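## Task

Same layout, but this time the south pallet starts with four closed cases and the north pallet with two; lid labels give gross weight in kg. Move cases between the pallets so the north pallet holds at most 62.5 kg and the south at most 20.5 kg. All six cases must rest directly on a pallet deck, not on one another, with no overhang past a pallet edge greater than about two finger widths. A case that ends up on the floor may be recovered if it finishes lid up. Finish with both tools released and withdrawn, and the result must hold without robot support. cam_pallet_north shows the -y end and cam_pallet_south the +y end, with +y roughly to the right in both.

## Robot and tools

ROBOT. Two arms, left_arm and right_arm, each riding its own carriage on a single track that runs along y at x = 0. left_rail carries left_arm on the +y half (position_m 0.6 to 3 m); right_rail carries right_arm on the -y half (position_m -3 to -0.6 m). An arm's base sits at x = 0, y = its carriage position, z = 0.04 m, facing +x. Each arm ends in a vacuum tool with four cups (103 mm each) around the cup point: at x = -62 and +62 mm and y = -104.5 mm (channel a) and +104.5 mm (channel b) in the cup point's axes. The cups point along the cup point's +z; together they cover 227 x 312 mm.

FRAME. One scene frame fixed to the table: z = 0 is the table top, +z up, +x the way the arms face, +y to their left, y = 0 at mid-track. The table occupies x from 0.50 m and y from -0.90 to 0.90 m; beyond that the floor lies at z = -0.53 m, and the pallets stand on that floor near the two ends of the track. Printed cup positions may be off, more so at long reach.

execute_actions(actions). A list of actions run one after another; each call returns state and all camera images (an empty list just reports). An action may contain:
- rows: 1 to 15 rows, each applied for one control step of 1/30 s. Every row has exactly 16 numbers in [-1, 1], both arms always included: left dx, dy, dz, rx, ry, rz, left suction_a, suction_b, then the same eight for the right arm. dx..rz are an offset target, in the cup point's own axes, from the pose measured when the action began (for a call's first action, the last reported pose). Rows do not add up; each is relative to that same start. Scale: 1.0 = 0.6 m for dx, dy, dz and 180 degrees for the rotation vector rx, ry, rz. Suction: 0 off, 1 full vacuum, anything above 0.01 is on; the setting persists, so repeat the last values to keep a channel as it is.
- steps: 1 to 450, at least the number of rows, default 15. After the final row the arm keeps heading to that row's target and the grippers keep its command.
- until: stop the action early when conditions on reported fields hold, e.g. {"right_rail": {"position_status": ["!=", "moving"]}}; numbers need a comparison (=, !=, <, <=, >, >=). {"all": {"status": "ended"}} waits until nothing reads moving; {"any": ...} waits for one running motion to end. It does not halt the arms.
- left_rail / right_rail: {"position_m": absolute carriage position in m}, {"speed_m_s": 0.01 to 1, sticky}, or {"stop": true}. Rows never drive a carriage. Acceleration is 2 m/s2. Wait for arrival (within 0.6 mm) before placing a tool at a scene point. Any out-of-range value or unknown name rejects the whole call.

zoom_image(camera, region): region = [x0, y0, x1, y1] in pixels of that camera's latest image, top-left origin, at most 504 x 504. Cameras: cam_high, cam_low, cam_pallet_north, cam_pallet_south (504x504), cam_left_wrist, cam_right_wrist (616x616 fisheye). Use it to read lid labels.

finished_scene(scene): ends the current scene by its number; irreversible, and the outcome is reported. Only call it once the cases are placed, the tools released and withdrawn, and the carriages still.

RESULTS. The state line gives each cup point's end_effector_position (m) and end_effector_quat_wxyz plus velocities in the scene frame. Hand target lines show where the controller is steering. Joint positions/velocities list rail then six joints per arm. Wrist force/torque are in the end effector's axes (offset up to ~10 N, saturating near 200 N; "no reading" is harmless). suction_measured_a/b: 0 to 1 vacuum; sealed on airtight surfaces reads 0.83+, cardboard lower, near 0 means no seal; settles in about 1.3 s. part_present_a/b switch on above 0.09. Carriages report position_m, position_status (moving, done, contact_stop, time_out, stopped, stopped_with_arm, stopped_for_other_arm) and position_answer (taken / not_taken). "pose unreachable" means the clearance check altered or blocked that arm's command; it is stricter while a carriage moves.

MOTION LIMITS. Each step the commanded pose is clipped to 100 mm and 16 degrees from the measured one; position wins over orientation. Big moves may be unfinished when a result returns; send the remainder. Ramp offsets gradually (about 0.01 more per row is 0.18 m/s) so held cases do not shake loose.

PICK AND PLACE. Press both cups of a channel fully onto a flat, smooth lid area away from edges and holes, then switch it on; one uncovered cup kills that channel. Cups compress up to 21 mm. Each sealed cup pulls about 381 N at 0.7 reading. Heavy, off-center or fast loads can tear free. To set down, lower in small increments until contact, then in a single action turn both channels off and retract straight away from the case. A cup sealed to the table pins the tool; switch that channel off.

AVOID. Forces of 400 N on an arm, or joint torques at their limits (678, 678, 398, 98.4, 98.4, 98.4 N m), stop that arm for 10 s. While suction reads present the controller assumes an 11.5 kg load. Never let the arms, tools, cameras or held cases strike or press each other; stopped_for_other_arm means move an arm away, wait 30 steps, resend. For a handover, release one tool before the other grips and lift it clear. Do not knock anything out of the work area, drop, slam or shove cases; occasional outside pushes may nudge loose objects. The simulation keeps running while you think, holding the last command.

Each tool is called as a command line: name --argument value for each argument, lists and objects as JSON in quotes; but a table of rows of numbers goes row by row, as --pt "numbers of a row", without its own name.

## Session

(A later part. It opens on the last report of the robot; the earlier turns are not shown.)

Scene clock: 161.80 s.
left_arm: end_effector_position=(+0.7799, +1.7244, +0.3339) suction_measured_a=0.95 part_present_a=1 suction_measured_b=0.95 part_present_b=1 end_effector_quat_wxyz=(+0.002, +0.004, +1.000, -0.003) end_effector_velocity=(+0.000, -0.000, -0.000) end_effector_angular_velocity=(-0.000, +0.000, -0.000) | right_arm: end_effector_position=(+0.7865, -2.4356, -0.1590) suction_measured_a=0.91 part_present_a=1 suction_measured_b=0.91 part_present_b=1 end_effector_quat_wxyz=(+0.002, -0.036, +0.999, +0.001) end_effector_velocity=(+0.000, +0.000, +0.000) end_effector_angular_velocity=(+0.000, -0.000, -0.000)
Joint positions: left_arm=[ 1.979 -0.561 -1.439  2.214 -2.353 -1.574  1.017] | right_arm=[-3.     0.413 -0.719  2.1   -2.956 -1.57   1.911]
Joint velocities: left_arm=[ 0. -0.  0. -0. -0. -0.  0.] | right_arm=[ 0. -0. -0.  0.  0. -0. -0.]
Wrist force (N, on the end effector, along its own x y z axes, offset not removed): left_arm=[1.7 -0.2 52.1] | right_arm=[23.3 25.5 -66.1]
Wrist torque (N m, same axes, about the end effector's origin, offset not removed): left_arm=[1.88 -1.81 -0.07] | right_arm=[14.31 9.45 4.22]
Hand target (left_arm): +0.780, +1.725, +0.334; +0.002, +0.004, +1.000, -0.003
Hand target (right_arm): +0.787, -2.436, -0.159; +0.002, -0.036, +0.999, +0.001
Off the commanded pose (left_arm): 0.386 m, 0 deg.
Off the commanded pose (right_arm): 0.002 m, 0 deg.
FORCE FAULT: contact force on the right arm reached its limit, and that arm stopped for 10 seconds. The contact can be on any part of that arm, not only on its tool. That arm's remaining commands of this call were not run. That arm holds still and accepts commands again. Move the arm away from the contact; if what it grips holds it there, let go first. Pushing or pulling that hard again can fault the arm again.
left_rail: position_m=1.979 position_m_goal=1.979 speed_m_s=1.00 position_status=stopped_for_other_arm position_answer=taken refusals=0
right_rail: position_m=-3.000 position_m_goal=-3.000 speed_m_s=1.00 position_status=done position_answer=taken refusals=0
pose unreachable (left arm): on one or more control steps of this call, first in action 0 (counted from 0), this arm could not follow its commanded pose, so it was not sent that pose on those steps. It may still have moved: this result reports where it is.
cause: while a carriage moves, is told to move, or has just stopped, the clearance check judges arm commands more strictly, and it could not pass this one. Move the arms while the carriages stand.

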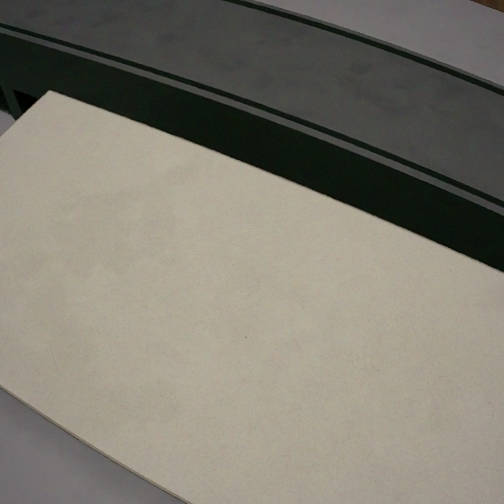

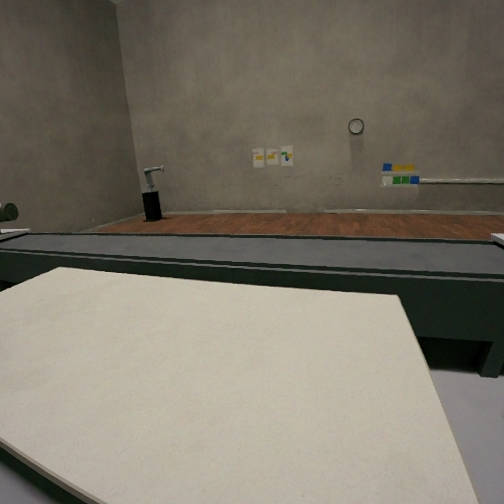

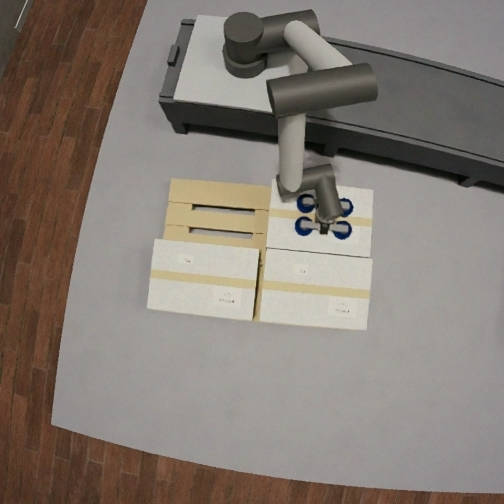

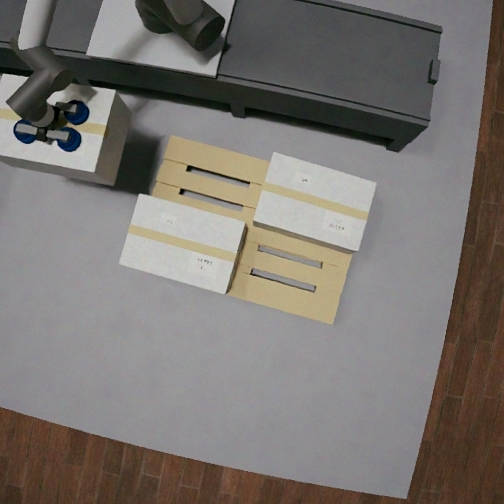

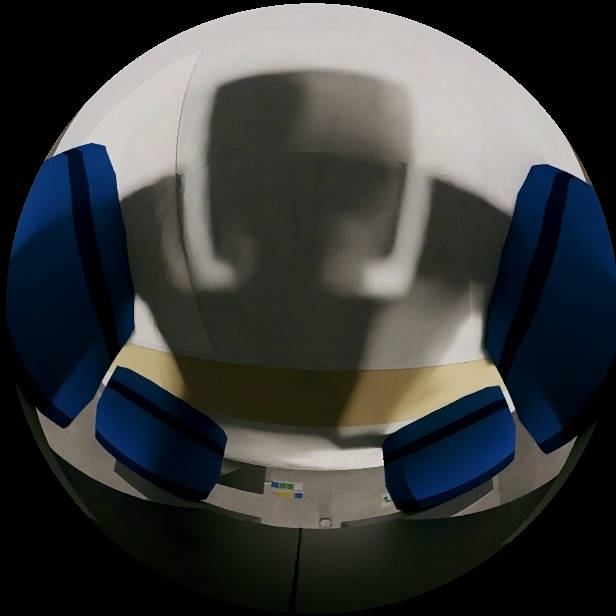

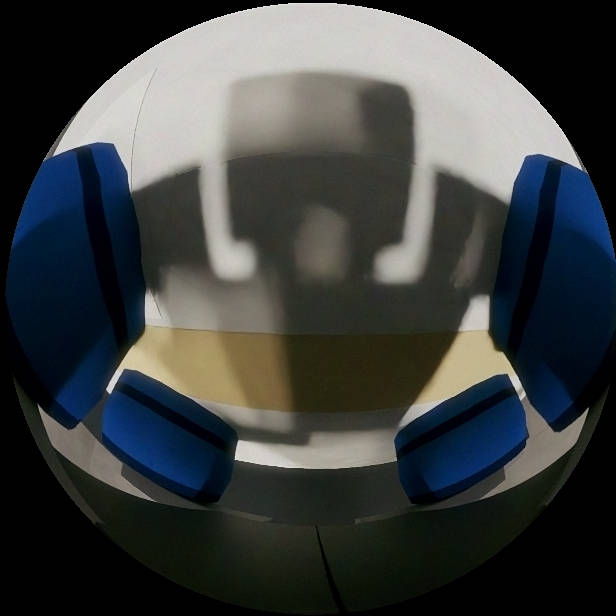

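execute_actions --actions '[{"left_rail":{"position_m":0.6},"rows":[[-0.01,-0.02,0,0,0,0,1,1,0,0,-0.004,0,0,0,0,0],[-0.02,-0.05,0,0,0,0,1,1,0,0,-0.008,0,0,0,0,0],[-0.03,-0.08,0,0,0,0,1,1,0,0,-0.012,0,0,0,0,0],[-0.2,-0.6,0,0,0,0,1,1,0,0,-0.016,0,0,0,0,0],[-0.2,-0.6,0,0,0,0,1,1,0,0,-0.02,0,0,0,0,0],[-0.2,-0.6,0,0,0,0,1,1,0,0,-0.024,0,0,0,0,0],[-0.2,-0.6,0,0,0,0,1,1,0,0,-0.028,0,0,0,0,0],[-0.2,-0.6,0,0,0,0,1,1,0,0,-0.032,0,0,0,0,0],[-0.2,-0.6,0,0,0,0,1,1,0,0,-0.036,0,0,0,0,0],[-0.2,-0.6,0,0,0,0,1,1,0,0,-0.04,0,0,0,0,0],[-0.2,-0.6,0,0,0,0,1,1,0,0,-0.045,0,0,0,0,0],[-0.2,-0.6,0,0,0,0,1,1,0,0,-0.05,0,0,0,0,0],[-0.2,-0.6,0,0,0,0,1,1,-0.19,0.06,-0.85,0,0,0.023,0,0]],"steps":30},{"right_rail":{"position_m":-1.9},"steps":45},{"rows":[[0,0,0.02,0,0,0,1,1,0,0,0,0,0,0,0,0],[0,0,0.04,0,0,0,1,1,0,0,0,0,0,0,0,0],[0,0,0.06,0,0,0,1,1,0,0,0,0,0,0,0,0],[0,0,0.078,0,0,0,1,1,0,0,0,0,0,0,0,0]],"steps":15}]'

Scene clock: 181.83 s.
left_arm: end_effector_position=(+0.8974, -0.0153, +0.2912) suction_measured_a=0.95 part_present_a=1 suction_measured_b=0.95 part_present_b=1 end_effector_quat_wxyz=(+0.002, +0.004, +1.000, -0.003) end_effector_velocity=(+0.001, -0.001, -0.017) end_effector_angular_velocity=(-0.002, -0.002, -0.000) | right_arm: end_effector_position=(+0.8957, -1.2924, +0.3514) suction_measured_a=0.00 part_present_a=0 suction_measured_b=0.00 part_present_b=0 end_effector_quat_wxyz=(+0.002, -0.000, +1.000, +0.001) end_effector_velocity=(+0.000, -0.000, +0.000) end_effector_angular_velocity=(+0.000, +0.000, +0.000)
Joint positions: left_arm=[ 0.6   -0.786 -1.139  1.86  -2.299 -1.573  0.792] | right_arm=[-1.9    0.409 -1.19   1.834 -2.22  -1.57   1.979]
Joint velocities: left_arm=[ 0.     0.     0.015  0.007 -0.024 -0.     0.   ] | right_arm=[ 0. -0.  0. -0.  0.  0. -0.]
Wrist force (N, on the end effector, along its own x y z axes, offset not removed): left_arm=[-9.2 -0.5 54.7] | right_arm=[-1.0 4.9 0.5]
Wrist torque (N m, same axes, about the end effector's origin, offset not removed): left_arm=[1.59 -0.81 -0.21] | right_arm=[1.13 -0.12 -0.39]
Hand target (left_arm): +0.897, -0.015, +0.289; +0.002, +0.004, +1.000, -0.003
Hand target (right_arm): +0.896, -1.292, +0.351; +0.002, -0.000, +1.000, +0.001
Off the commanded pose (left_arm): 0.002 m, 0 deg.
Off the commanded pose (right_arm): 0.000 m, 0 deg.
left_rail: position_m=0.600 position_m_goal=0.600 speed_m_s=1.00 position_status=done position_answer=taken refusals=0
right_rail: position_m=-1.900 position_m_goal=-1.900 speed_m_s=1.00 position_status=done position_answer=taken refusals=0

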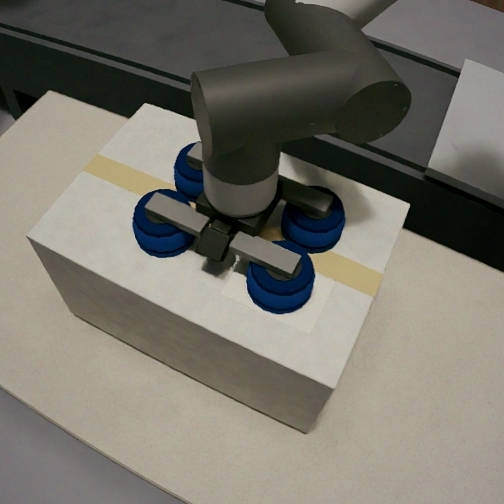

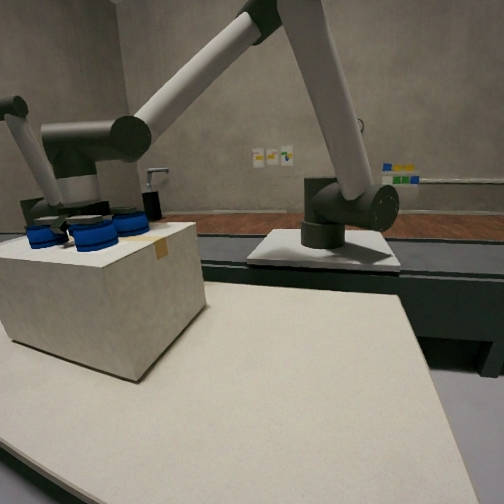

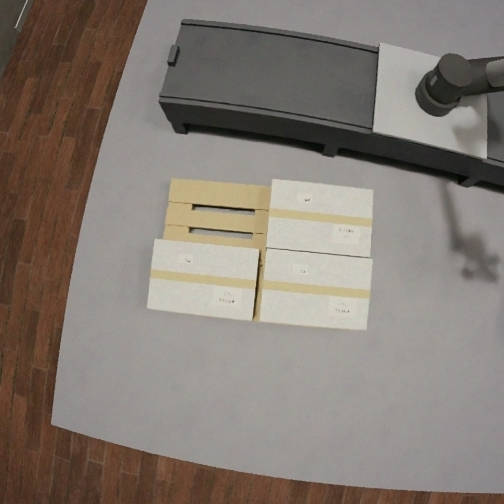

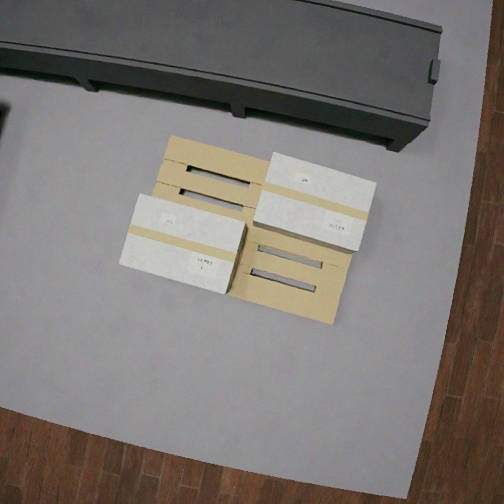

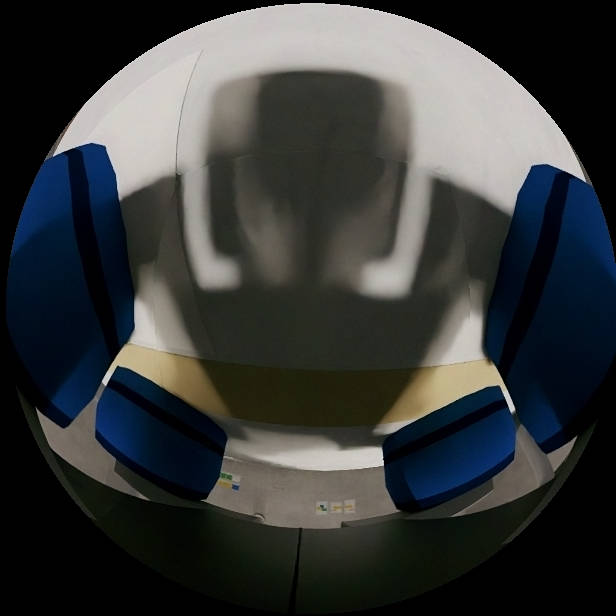

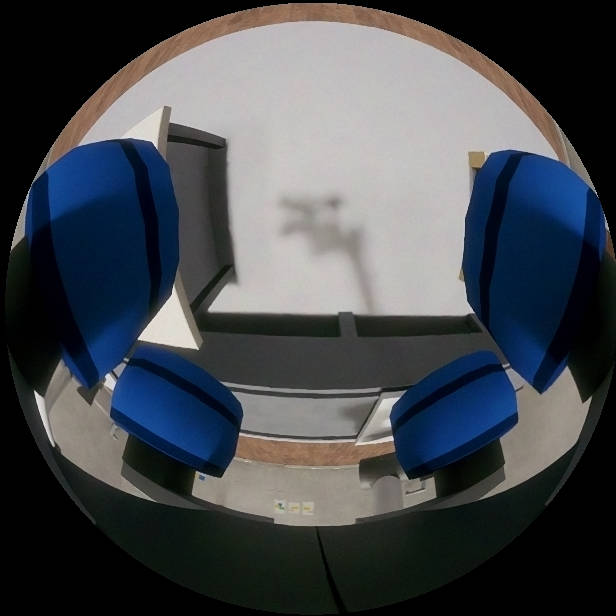

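execute_actions --actions '[{"rows":[[0,0,0.008,0,0,0,1,1,0,0,0,0,0,0,0,0],[0,0,0.014,0,0,0,1,1,0,0,0,0,0,0,0,0],[0,0,0.02,0,0,0,1,1,0,0,0,0,0,0,0,0]],"steps":14}]'

Scene clock: 186.23 s.
left_arm: end_effector_position=(+0.8974, -0.0154, +0.2797) suction_measured_a=0.95 part_present_a=1 suction_measured_b=0.95 part_present_b=1 end_effector_quat_wxyz=(+0.002, +0.004, +1.000, -0.003) end_effector_velocity=(+0.000, -0.000, -0.004) end_effector_angular_velocity=(-0.000, -0.000, +0.000) | right_arm: end_effector_position=(+0.8957, -1.2924, +0.3513) suction_measured_a=0.00 part_present_a=0 suction_measured_b=0.00 part_present_b=0 end_effector_quat_wxyz=(+0.002, -0.000, +1.000, +0.001) end_effector_velocity=(+0.000, -0.000, -0.000) end_effector_angular_velocity=(-0.000, +0.000, -0.000)
Joint positions: left_arm=[ 0.6   -0.786 -1.13   1.866 -2.314 -1.573  0.792] | right_arm=[-1.9    0.409 -1.19   1.834 -2.22  -1.57   1.979]
Joint velocities: left_arm=[ 0.    -0.     0.003  0.002 -0.005 -0.    -0.   ] | right_arm=[ 0. -0.  0. -0.  0.  0. -0.]
Wrist force (N, on the end effector, along its own x y z axes, offset not removed): left_arm=[-3.5 -1.8 55.0] | right_arm=[-1.5 5.7 -1.2]
Wrist torque (N m, same axes, about the end effector's origin, offset not removed): left_arm=[1.68 -1.20 -0.15] | right_arm=[1.29 -0.07 -0.37]
Hand target (left_arm): +0.897, -0.015, +0.279; +0.002, +0.004, +1.000, -0.003
Hand target (right_arm): +0.896, -1.292, +0.351; +0.002, -0.000, +1.000, +0.001
Off the commanded pose (left_arm): 0.000 m, 0 deg.
Off the commanded pose (right_arm): 0.000 m, 0 deg.
left_rail: position_m=0.600 position_m_goal=0.600 speed_m_s=1.00 position_status=done position_answer=taken refusals=0
right_rail: position_m=-1.900 position_m_goal=-1.900 speed_m_s=1.00 position_status=done position_answer=taken refusals=0

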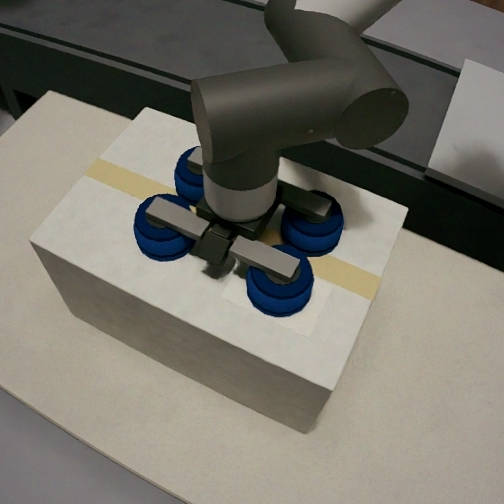

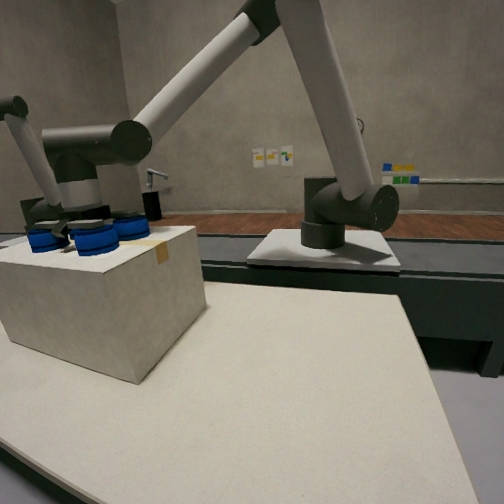

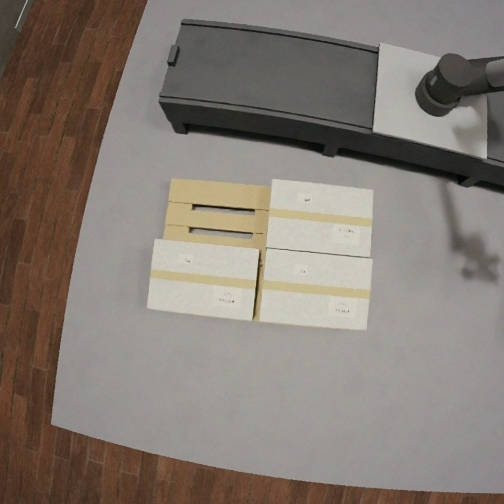

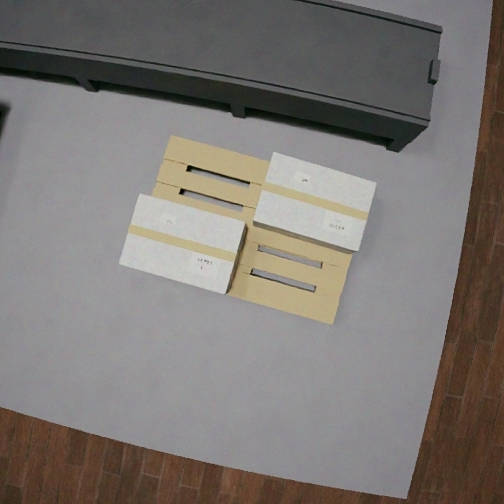

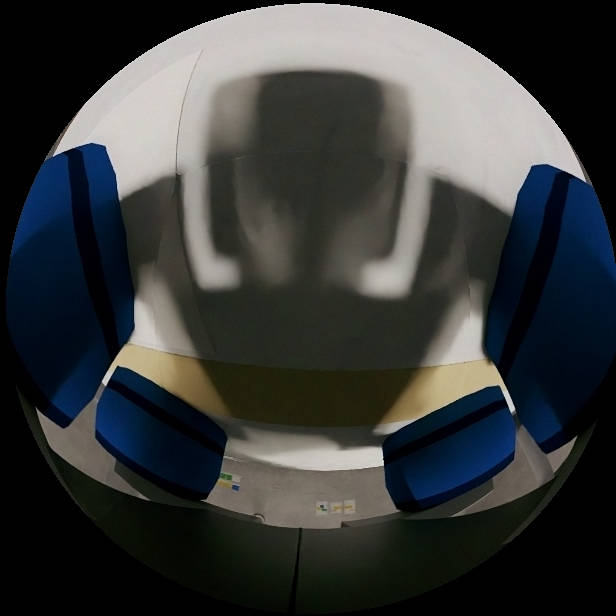

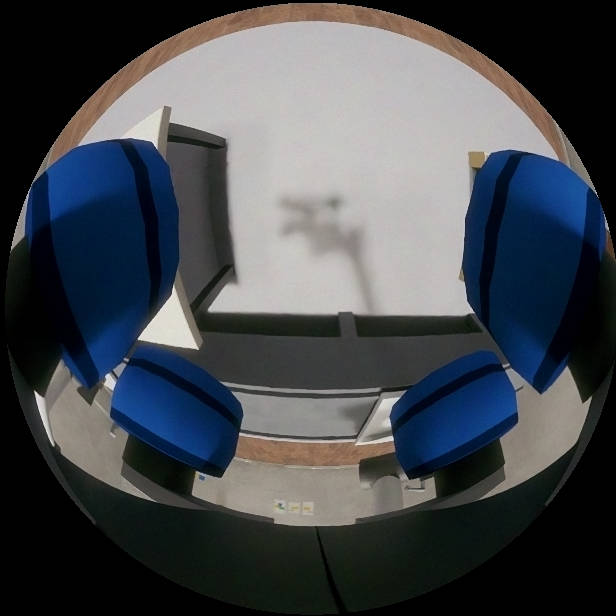

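execute_actions --actions '[{"rows":[[0,0,0.005,0,0,0,1,1,0,-0.05,0,0,0,0,0,0]],"steps":10},{"rows":[[0,0,-0.004,0,0,0,0,0,0,0,0,0,0,0,0,0],[0,0,-0.008,0,0,0,0,0,0,0,0,0,0,0,0,0],[0,0,-0.012,0,0,0,0,0,0,0,0,0,0,0,0,0],[0,0,-0.016,0,0,0,0,0,0,0,0,0,0,0,0,0],[0,0,-0.02,0,0,0,0,0,0,0,0,0,0,0,0,0],[0,0,-0.024,0,0,0,0,0,0,0,0,0,0,0,0,0],[0,0,-0.028,0,0,0,0,0,0,0,0,0,0,0,0,0],[0,0,-0.032,0,0,0,0,0,0,0,0,0,0,0,0,0],[0,0,-0.036,0,0,0,0,0,0,0,0,0,0,0,0,0],[0,0,-0.04,0,0,0,0,0,0,0,0,0,0,0,0,0],[0,0,-0.045,0,0,0,0,0,0,0,0,0,0,0,0,0],[0,0,-0.05,0,0,0,0,0,0,0,0,0,0,0,0,0],[0,0,-0.15,0,0,0,0,0,0,0,0,0,0,0,0,0]],"steps":20},{"left_rail":{"position_m":2.4},"steps":20},{"right_rail":{"position_m":-0.6},"steps":90,"until":{"right_rail":{"position_status":["!=","moving"]}}},{"rows":[[0,0,0,0,0,0,0,0,0,0,0.04,0,0,0,0,0],[0,0,0,0,0,0,0,0,0,0,0.07,0,0,0,0,0],[0,0,0,0,0,0,0,0,0,0,0.105,0,0,0,0,0]],"steps":18}]'

Scene clock: 201.50 s.
left_arm: end_effector_position=(+0.8973, +1.7854, +0.3674) suction_measured_a=0.01 part_present_a=0 suction_measured_b=0.01 part_present_b=0 end_effector_quat_wxyz=(+0.002, +0.004, +1.000, -0.003) end_effector_velocity=(+0.000, +0.000, -0.000) end_effector_angular_velocity=(+0.000, +0.000, -0.000) | right_arm: end_effector_position=(+0.8962, -0.0185, +0.2902) suction_measured_a=0.00 part_present_a=0 suction_measured_b=0.00 part_present_b=0 end_effector_quat_wxyz=(+0.002, -0.000, +1.000, +0.001) end_effector_velocity=(+0.001, +0.000, -0.009) end_effector_angular_velocity=(+0.000, -0.001, -0.000)
Joint positions: left_arm=[ 2.4   -0.786 -1.197  1.818 -2.2   -1.573  0.792] | right_arm=[-0.6    0.386 -1.157  1.89  -2.309 -1.57   1.956]
Joint velocities: left_arm=[ 0.  0.  0. -0.  0. -0.  0.] | right_arm=[ 0.     0.     0.008  0.004 -0.013 -0.     0.   ]
Wrist force (N, on the end effector, along its own x y z axes, offset not removed): left_arm=[1.4 0.7 3.9] | right_arm=[40.5 -15.0 -123.5]
Wrist torque (N m, same axes, about the end effector's origin, offset not removed): left_arm=[0.17 -0.27 -0.01] | right_arm=[0.60 -1.29 -0.26]
Hand target (left_arm): +0.897, +1.785, +0.367; +0.002, +0.004, +1.000, -0.003
Hand target (right_arm): +0.896, -0.019, +0.288; +0.002, -0.000, +1.000, +0.001
Off the commanded pose (left_arm): 0.000 m, 0 deg.
Off the commanded pose (right_arm): 0.002 m, 0 deg.
left_rail: position_m=2.400 position_m_goal=2.400 speed_m_s=1.00 position_status=done position_answer=taken refusals=0
right_rail: position_m=-0.600 position_m_goal=-0.600 speed_m_s=1.00 position_status=done position_answer=taken refusals=0

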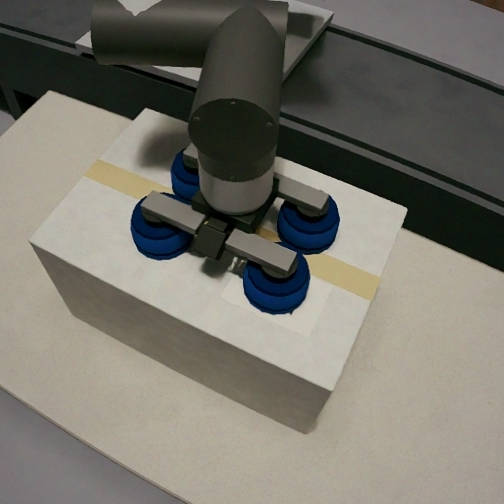

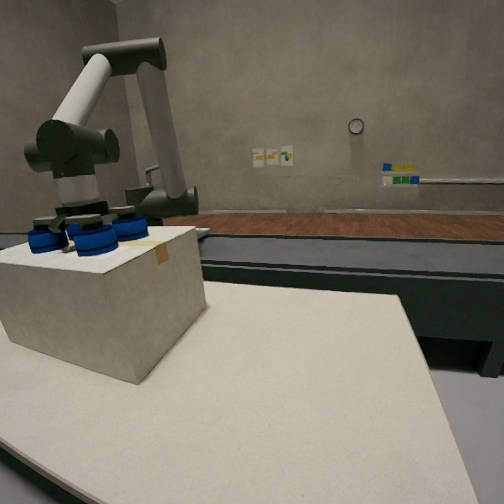

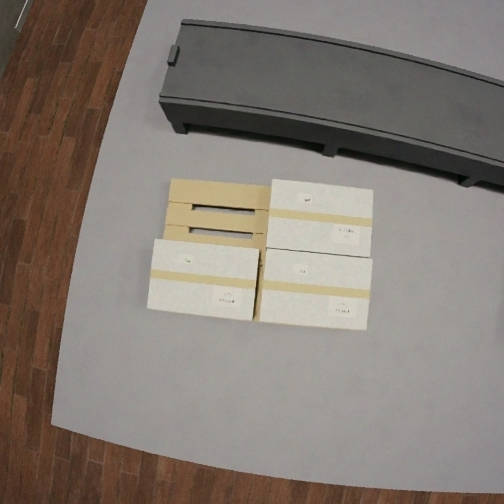

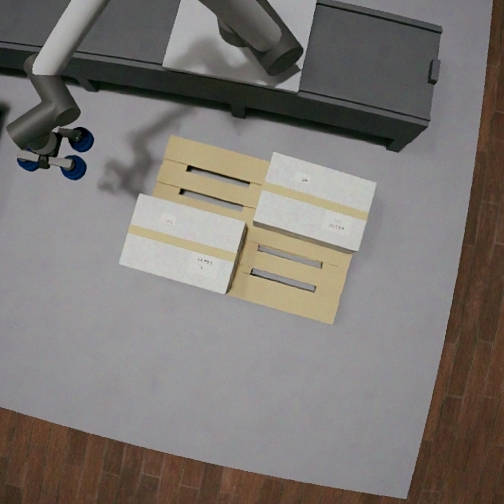

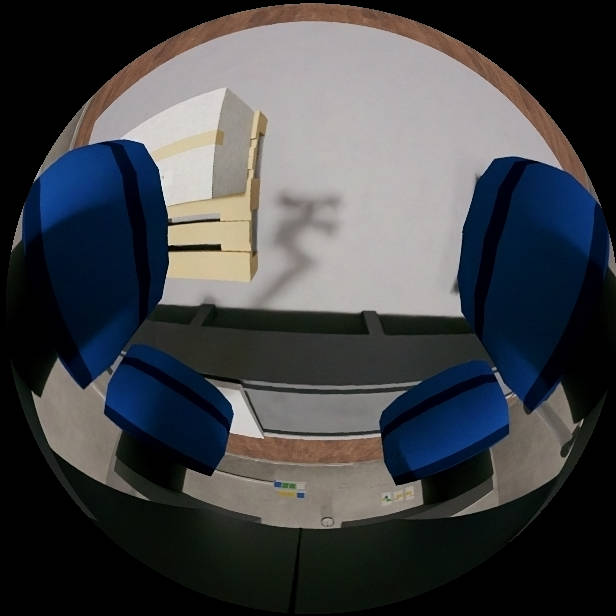

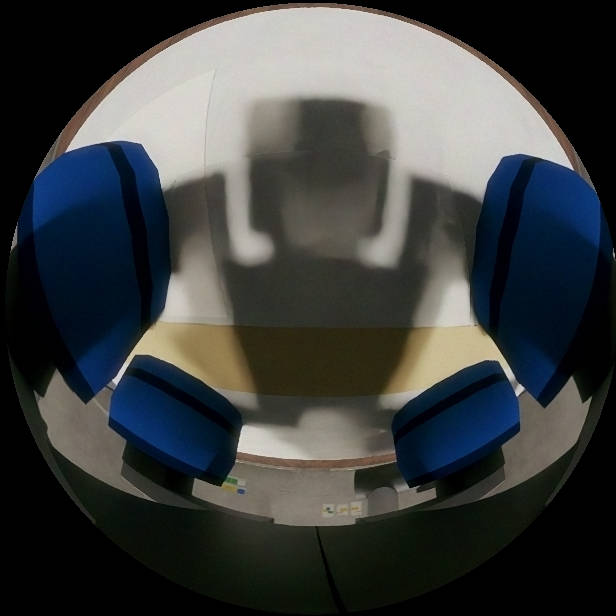

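execute_actions --actions '[{"rows":[[0,0,0,0,0,0,0,0,0,0,0,0,0,0,1,1]],"steps":25},{"rows":[[0,0,0,0,0,0,0,0,0,0,-0.01,0,0,0,1,1],[0,0,0,0,0,0,0,0,0,0,-0.025,0,0,0,1,1],[0,0,0,0,0,0,0,0,0,0,-0.045,0,0,0,1,1],[0,0,0,0,0,0,0,0,0,0,-0.07,0,0,0,1,1]],"steps":10},{"right_rail":{"position_m":-3},"rows":[[0,0,0,0,0,0,0,0,0,-0.02,-0.02,0,0,0,1,1],[0,0,0,0,0,0,0,0,0,-0.05,-0.02,0,0,0,1,1],[0,0,0,0,0,0,0,0,0.01,-0.08,-0.02,0,0,0,1,1],[0,0,0,0,0,0,0,0,0.11,-1,-0.02,0,0,-0.022,1,1]],"steps":60},{"rows":[[0,0,0,0,0,0,0,0,0,-0.03,0.02,0,0,0,1,1],[0,0,0,0,0,0,0,0,0,-0.06,0.05,0,0,0,1,1],[0,0,0,0,0,0,0,0,0,-0.07,0.08,0,0,0,1,1],[0,0,0,0,0,0,0,0,0,-0.07,0.27,0,0,0,1,1]],"steps":48}]'

zoom_image --camera "cam_pallet_north" --region '[110,120,400,340]'

Scene clock: 222.63 s.
left_arm: end_effector_position=(+0.8973, +1.7854, +0.3674) suction_measured_a=0.01 part_present_a=0 suction_measured_b=0.01 part_present_b=0 end_effector_quat_wxyz=(+0.002, +0.004, +1.000, -0.003) end_effector_velocity=(-0.000, +0.000, +0.000) end_effector_angular_velocity=(-0.000, -0.000, -0.000) | right_arm: end_effector_position=(+0.8339, -3.0595, +0.1723) suction_measured_a=0.91 part_present_a=1 suction_measured_b=0.91 part_present_b=1 end_effector_quat_wxyz=(+0.003, -0.035, +0.999, +0.001) end_effector_velocity=(+0.000, -0.000, -0.000) end_effector_angular_velocity=(-0.000, +0.000, +0.000)
Joint positions: left_arm=[ 2.4   -0.786 -1.197  1.818 -2.2   -1.573  0.792] | right_arm=[-3.    -0.315 -1.234  2.279 -2.62  -1.567  1.186]
Joint velocities: left_arm=[ 0. -0. -0.  0. -0.  0. -0.] | right_arm=[ 0. -0.  0. -0. -0. -0. -0.]
Wrist force (N, on the end effector, along its own x y z axes, offset not removed): left_arm=[-1.4 -0.6 3.5] | right_arm=[-2.4 5.4 50.8]
Wrist torque (N m, same axes, about the end effector's origin, offset not removed): left_arm=[0.13 0.20 -0.13] | right_arm=[4.40 -0.77 -0.34]
Hand target (left_arm): +0.897, +1.785, +0.367; +0.002, +0.004, +1.000, -0.003
Hand target (right_arm): +0.834, -3.060, +0.172; +0.003, -0.035, +0.999, +0.001
Off the commanded pose (left_arm): 0.000 m, 0 deg.
Off the commanded pose (right_arm): 0.000 m, 0 deg.
left_rail: position_m=2.400 position_m_goal=2.400 speed_m_s=1.00 position_status=done position_answer=taken refusals=0
right_rail: position_m=-3.000 position_m_goal=-3.000 speed_m_s=1.00 position_status=done position_answer=taken refusals=0

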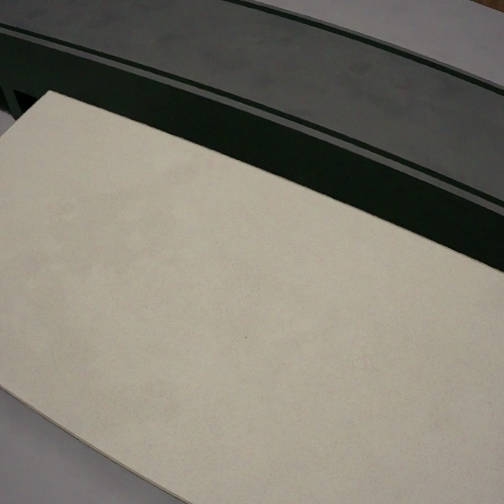

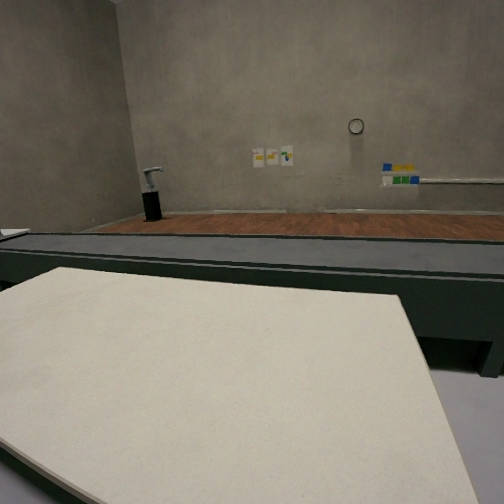

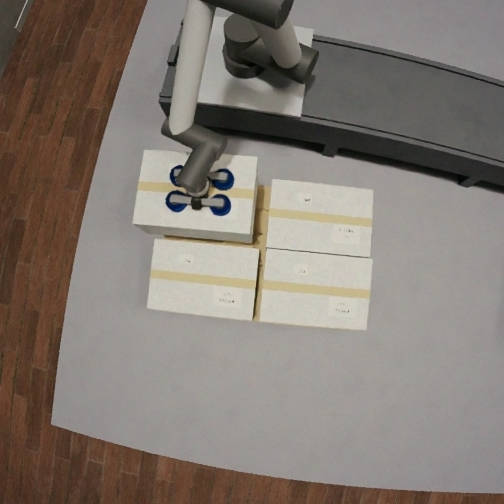

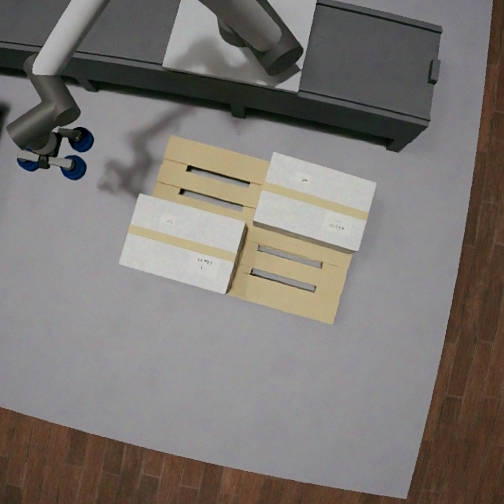

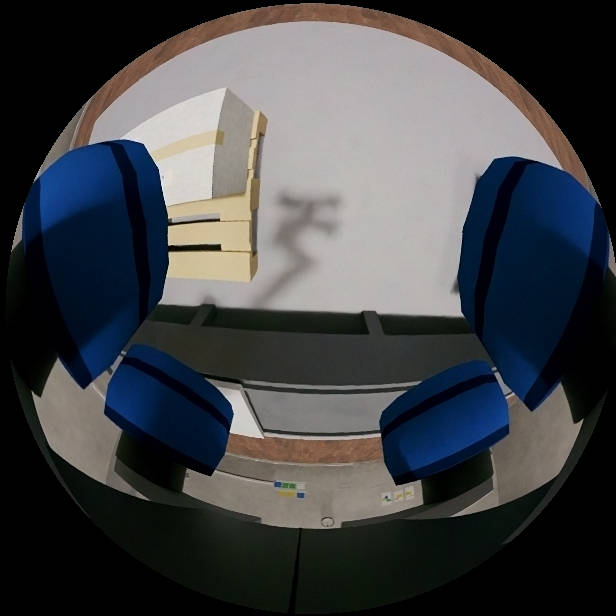

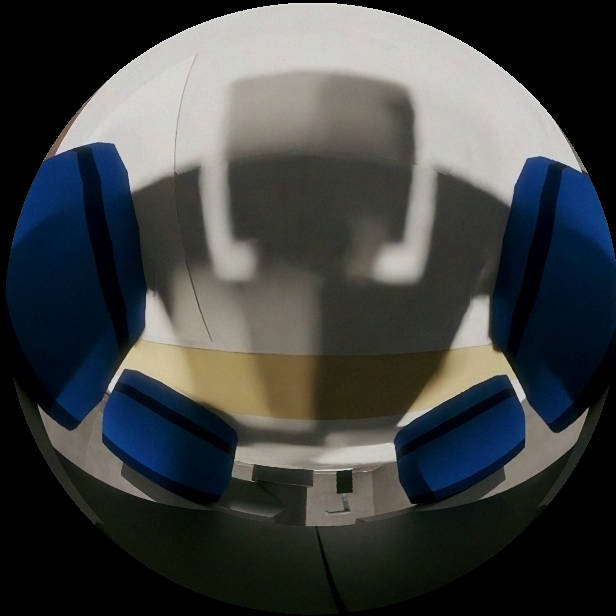

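Region (110, 120, 400, 340) of cam_pallet_north's 504x504 image, scaled by 1.738, with more detail than that image has; it fills the top 382 rows of this view, and the rest is white.

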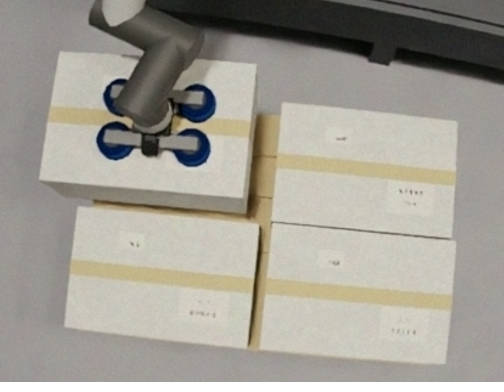

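Clear on both sides; descend then inspect.

execute_actions --actions '[{"rows":[[0,0,0,0,0,0,0,0,0,0,0.02,0,0,0,1,1],[0,0,0,0,0,0,0,0,0,0,0.05,0,0,0,1,1],[0,0,0,0,0,0,0,0,0,0,0.08,0,0,0,1,1],[0,0,0,0,0,0,0,0,0,0,0.435,0,0,0.004,1,1]],"steps":32}]'

zoom_image --camera "cam_pallet_north" --region '[110,120,400,340]'

Scene clock: 229.80 s.
left_arm: end_effector_position=(+0.8973, +1.7854, +0.3674) suction_measured_a=0.01 part_present_a=0 suction_measured_b=0.01 part_present_b=0 end_effector_quat_wxyz=(+0.002, +0.004, +1.000, -0.003) end_effector_velocity=(-0.000, +0.000, +0.000) end_effector_angular_velocity=(-0.000, -0.000, +0.000) | right_arm: end_effector_position=(+0.8348, -3.0589, -0.0872) suction_measured_a=0.91 part_present_a=1 suction_measured_b=0.91 part_present_b=1 end_effector_quat_wxyz=(+0.003, -0.029, +1.000, +0.001) end_effector_velocity=(+0.004, -0.000, -0.011) end_effector_angular_velocity=(-0.001, -0.003, +0.000)
Joint positions: left_arm=[ 2.4   -0.786 -1.197  1.818 -2.2   -1.573  0.792] | right_arm=[-3.    -0.314 -0.851  2.307 -3.031 -1.567  1.199]
Joint velocities: left_arm=[ 0.  0. -0.  0. -0.  0. -0.] | right_arm=[ 0.     0.001  0.019 -0.006 -0.016  0.     0.001]
Wrist force (N, on the end effector, along its own x y z axes, offset not removed): left_arm=[1.9 3.1 3.6] | right_arm=[-3.3 3.9 53.8]
Wrist torque (N m, same axes, about the end effector's origin, offset not removed): left_arm=[0.60 -0.31 -0.16] | right_arm=[4.27 -0.90 -0.41]
Hand target (left_arm): +0.897, +1.785, +0.367; +0.002, +0.004, +1.000, -0.003
Hand target (right_arm): +0.835, -3.059, -0.089; +0.003, -0.029, +1.000, +0.001
Off the commanded pose (left_arm): 0.000 m, 0 deg.
Off the commanded pose (right_arm): 0.002 m, 0 deg.
left_rail: position_m=2.400 position_m_goal=2.400 speed_m_s=1.00 position_status=done position_answer=taken refusals=0
right_rail: position_m=-3.000 position_m_goal=-3.000 speed_m_s=1.00 position_status=done position_answer=taken refusals=0

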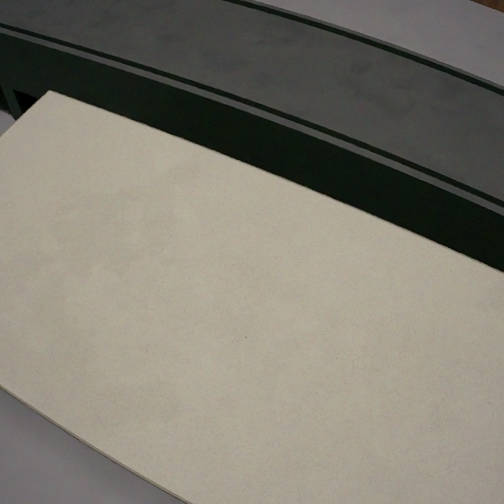

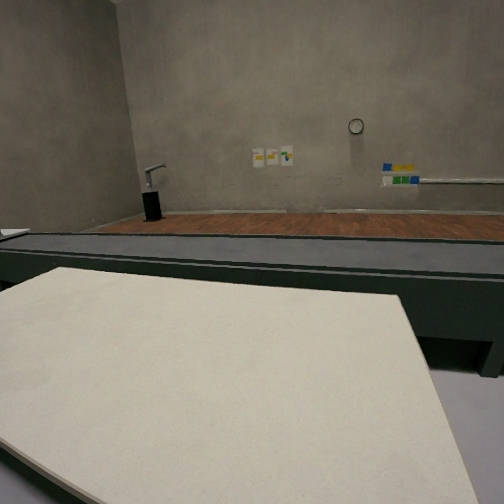

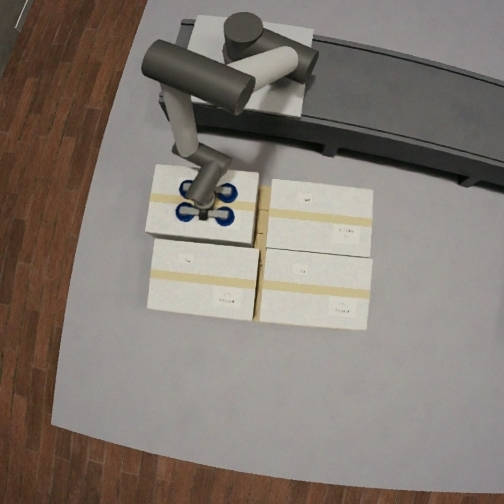

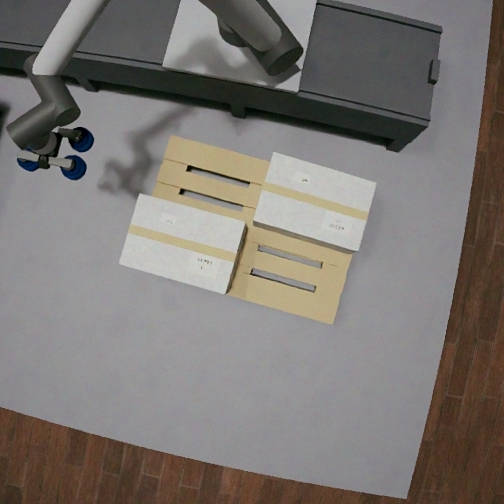

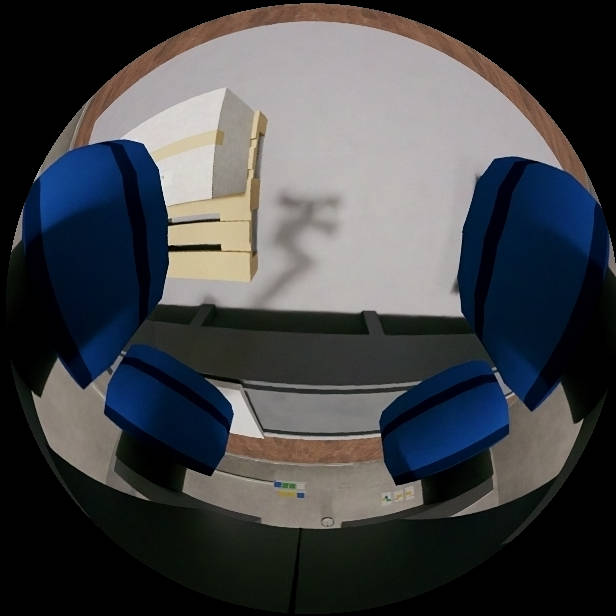

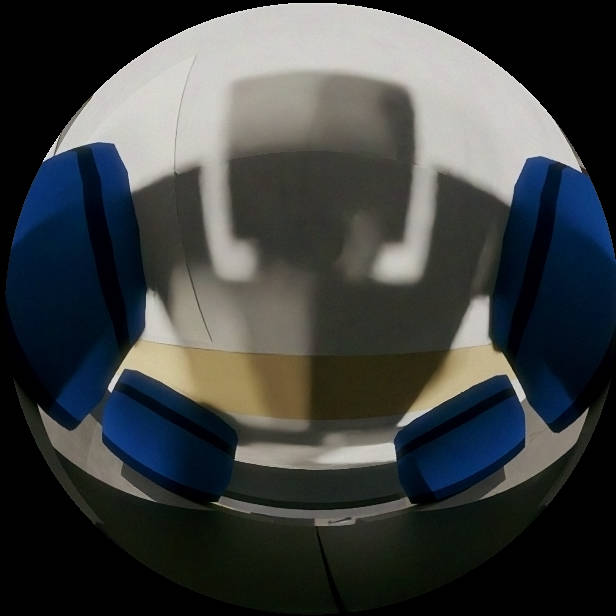

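Region (110, 120, 400, 340) of cam_pallet_north's 504x504 image, scaled by 1.738, with more detail than that image has; it fills the top 382 rows of this view, and the rest is white.

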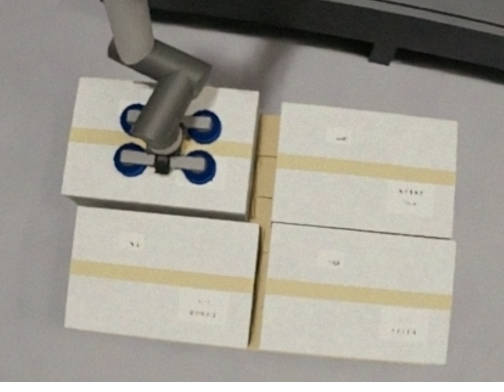

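execute_actions --actions '[{"rows":[[0,0,0,0,0,0,0,0,-0.005,0.02,0,0,0,0,1,1],[0,0,0,0,0,0,0,0,-0.01,0.045,0,0,0,0,1,1],[0,0,0,0,0,0,0,0,-0.013,0.068,0,0,0,0,1,1],[0,0,0,0,0,0,0,0,-0.013,0.068,0.005,0,0,0,1,1],[0,0,0,0,0,0,0,0,-0.013,0.068,0.01,0,0,0,1,1],[0,0,0,0,0,0,0,0,-0.013,0.068,0.02,0,0,0,1,1],[0,0,0,0,0,0,0,0,-0.013,0.068,0.03,0,0,0,1,1]],"steps":20}]'

Scene clock: 235.93 s.
left_arm: end_effector_position=(+0.8973, +1.7854, +0.3674) suction_measured_a=0.01 part_present_a=0 suction_measured_b=0.01 part_present_b=0 end_effector_quat_wxyz=(+0.002, +0.004, +1.000, -0.003) end_effector_velocity=(-0.000, -0.000, +0.000) end_effector_angular_velocity=(-0.000, -0.000, -0.000) | right_arm: end_effector_position=(+0.8403, -3.0182, -0.1045) suction_measured_a=0.91 part_present_a=1 suction_measured_b=0.91 part_present_b=1 end_effector_quat_wxyz=(+0.003, -0.029, +1.000, +0.001) end_effector_velocity=(+0.001, +0.003, -0.004) end_effector_angular_velocity=(-0.000, -0.000, -0.000)
Joint positions: left_arm=[ 2.4   -0.786 -1.197  1.818 -2.2   -1.573  0.792] | right_arm=[-3.    -0.264 -0.823  2.299 -3.051 -1.567  1.249]
Joint velocities: left_arm=[ 0. -0. -0.  0. -0.  0. -0.] | right_arm=[ 0.     0.004  0.007 -0.002 -0.005 -0.     0.005]
Wrist force (N, on the end effector, along its own x y z axes, offset not removed): left_arm=[-1.6 1.1 -0.1] | right_arm=[1.7 7.3 54.5]
Wrist torque (N m, same axes, about the end effector's origin, offset not removed): left_arm=[0.26 0.17 -0.26] | right_arm=[4.59 -1.31 -0.34]
Hand target (left_arm): +0.897, +1.785, +0.367; +0.002, +0.004, +1.000, -0.003
Hand target (right_arm): +0.840, -3.018, -0.105; +0.003, -0.029, +1.000, +0.001
Off the commanded pose (left_arm): 0.000 m, 0 deg.
Off the commanded pose (right_arm): 0.001 m, 0 deg.
left_rail: position_m=2.400 position_m_goal=2.400 speed_m_s=1.00 position_status=done position_answer=taken refusals=0
right_rail: position_m=-3.000 position_m_goal=-3.000 speed_m_s=1.00 position_status=done position_answer=taken refusals=0

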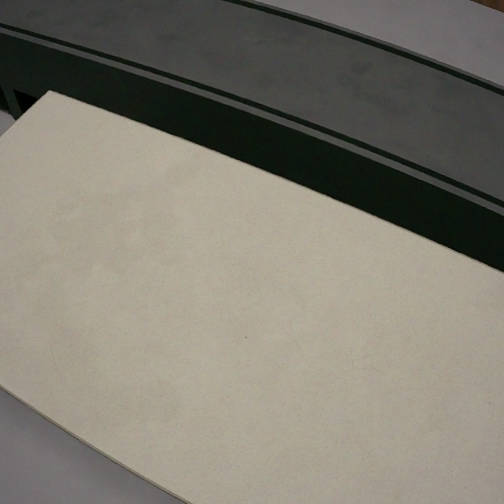

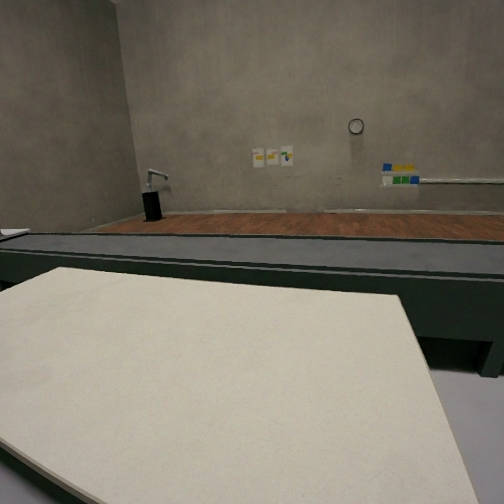

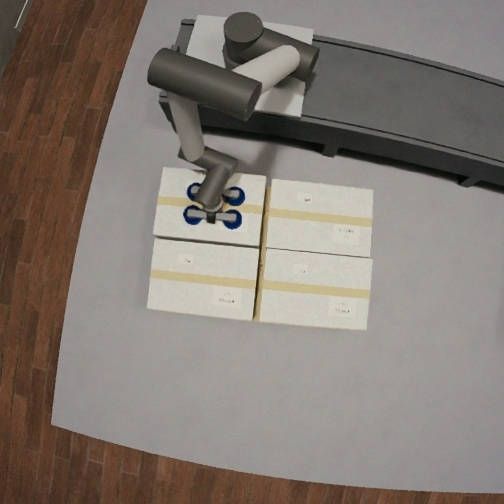

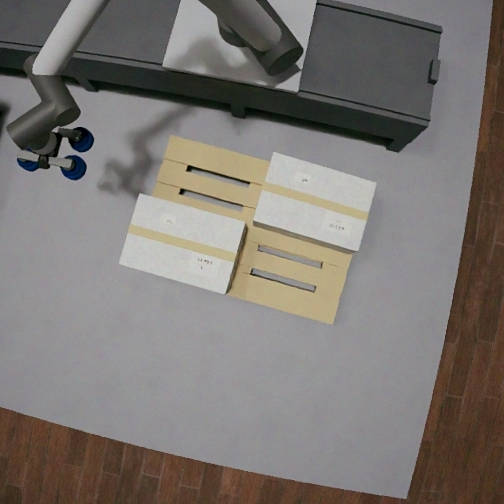

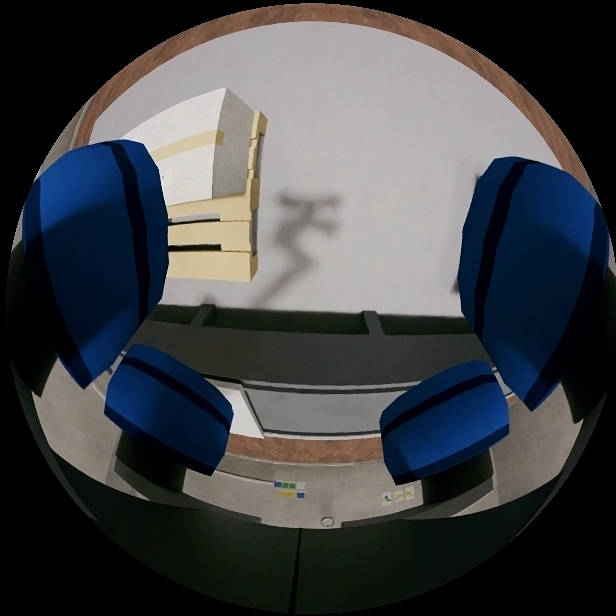

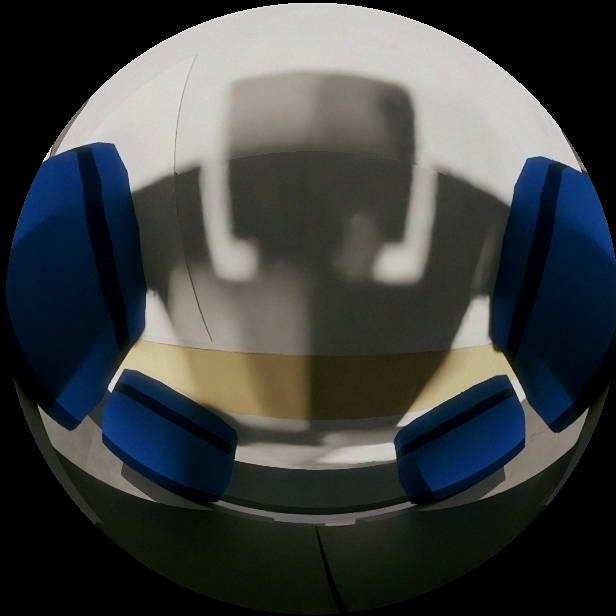

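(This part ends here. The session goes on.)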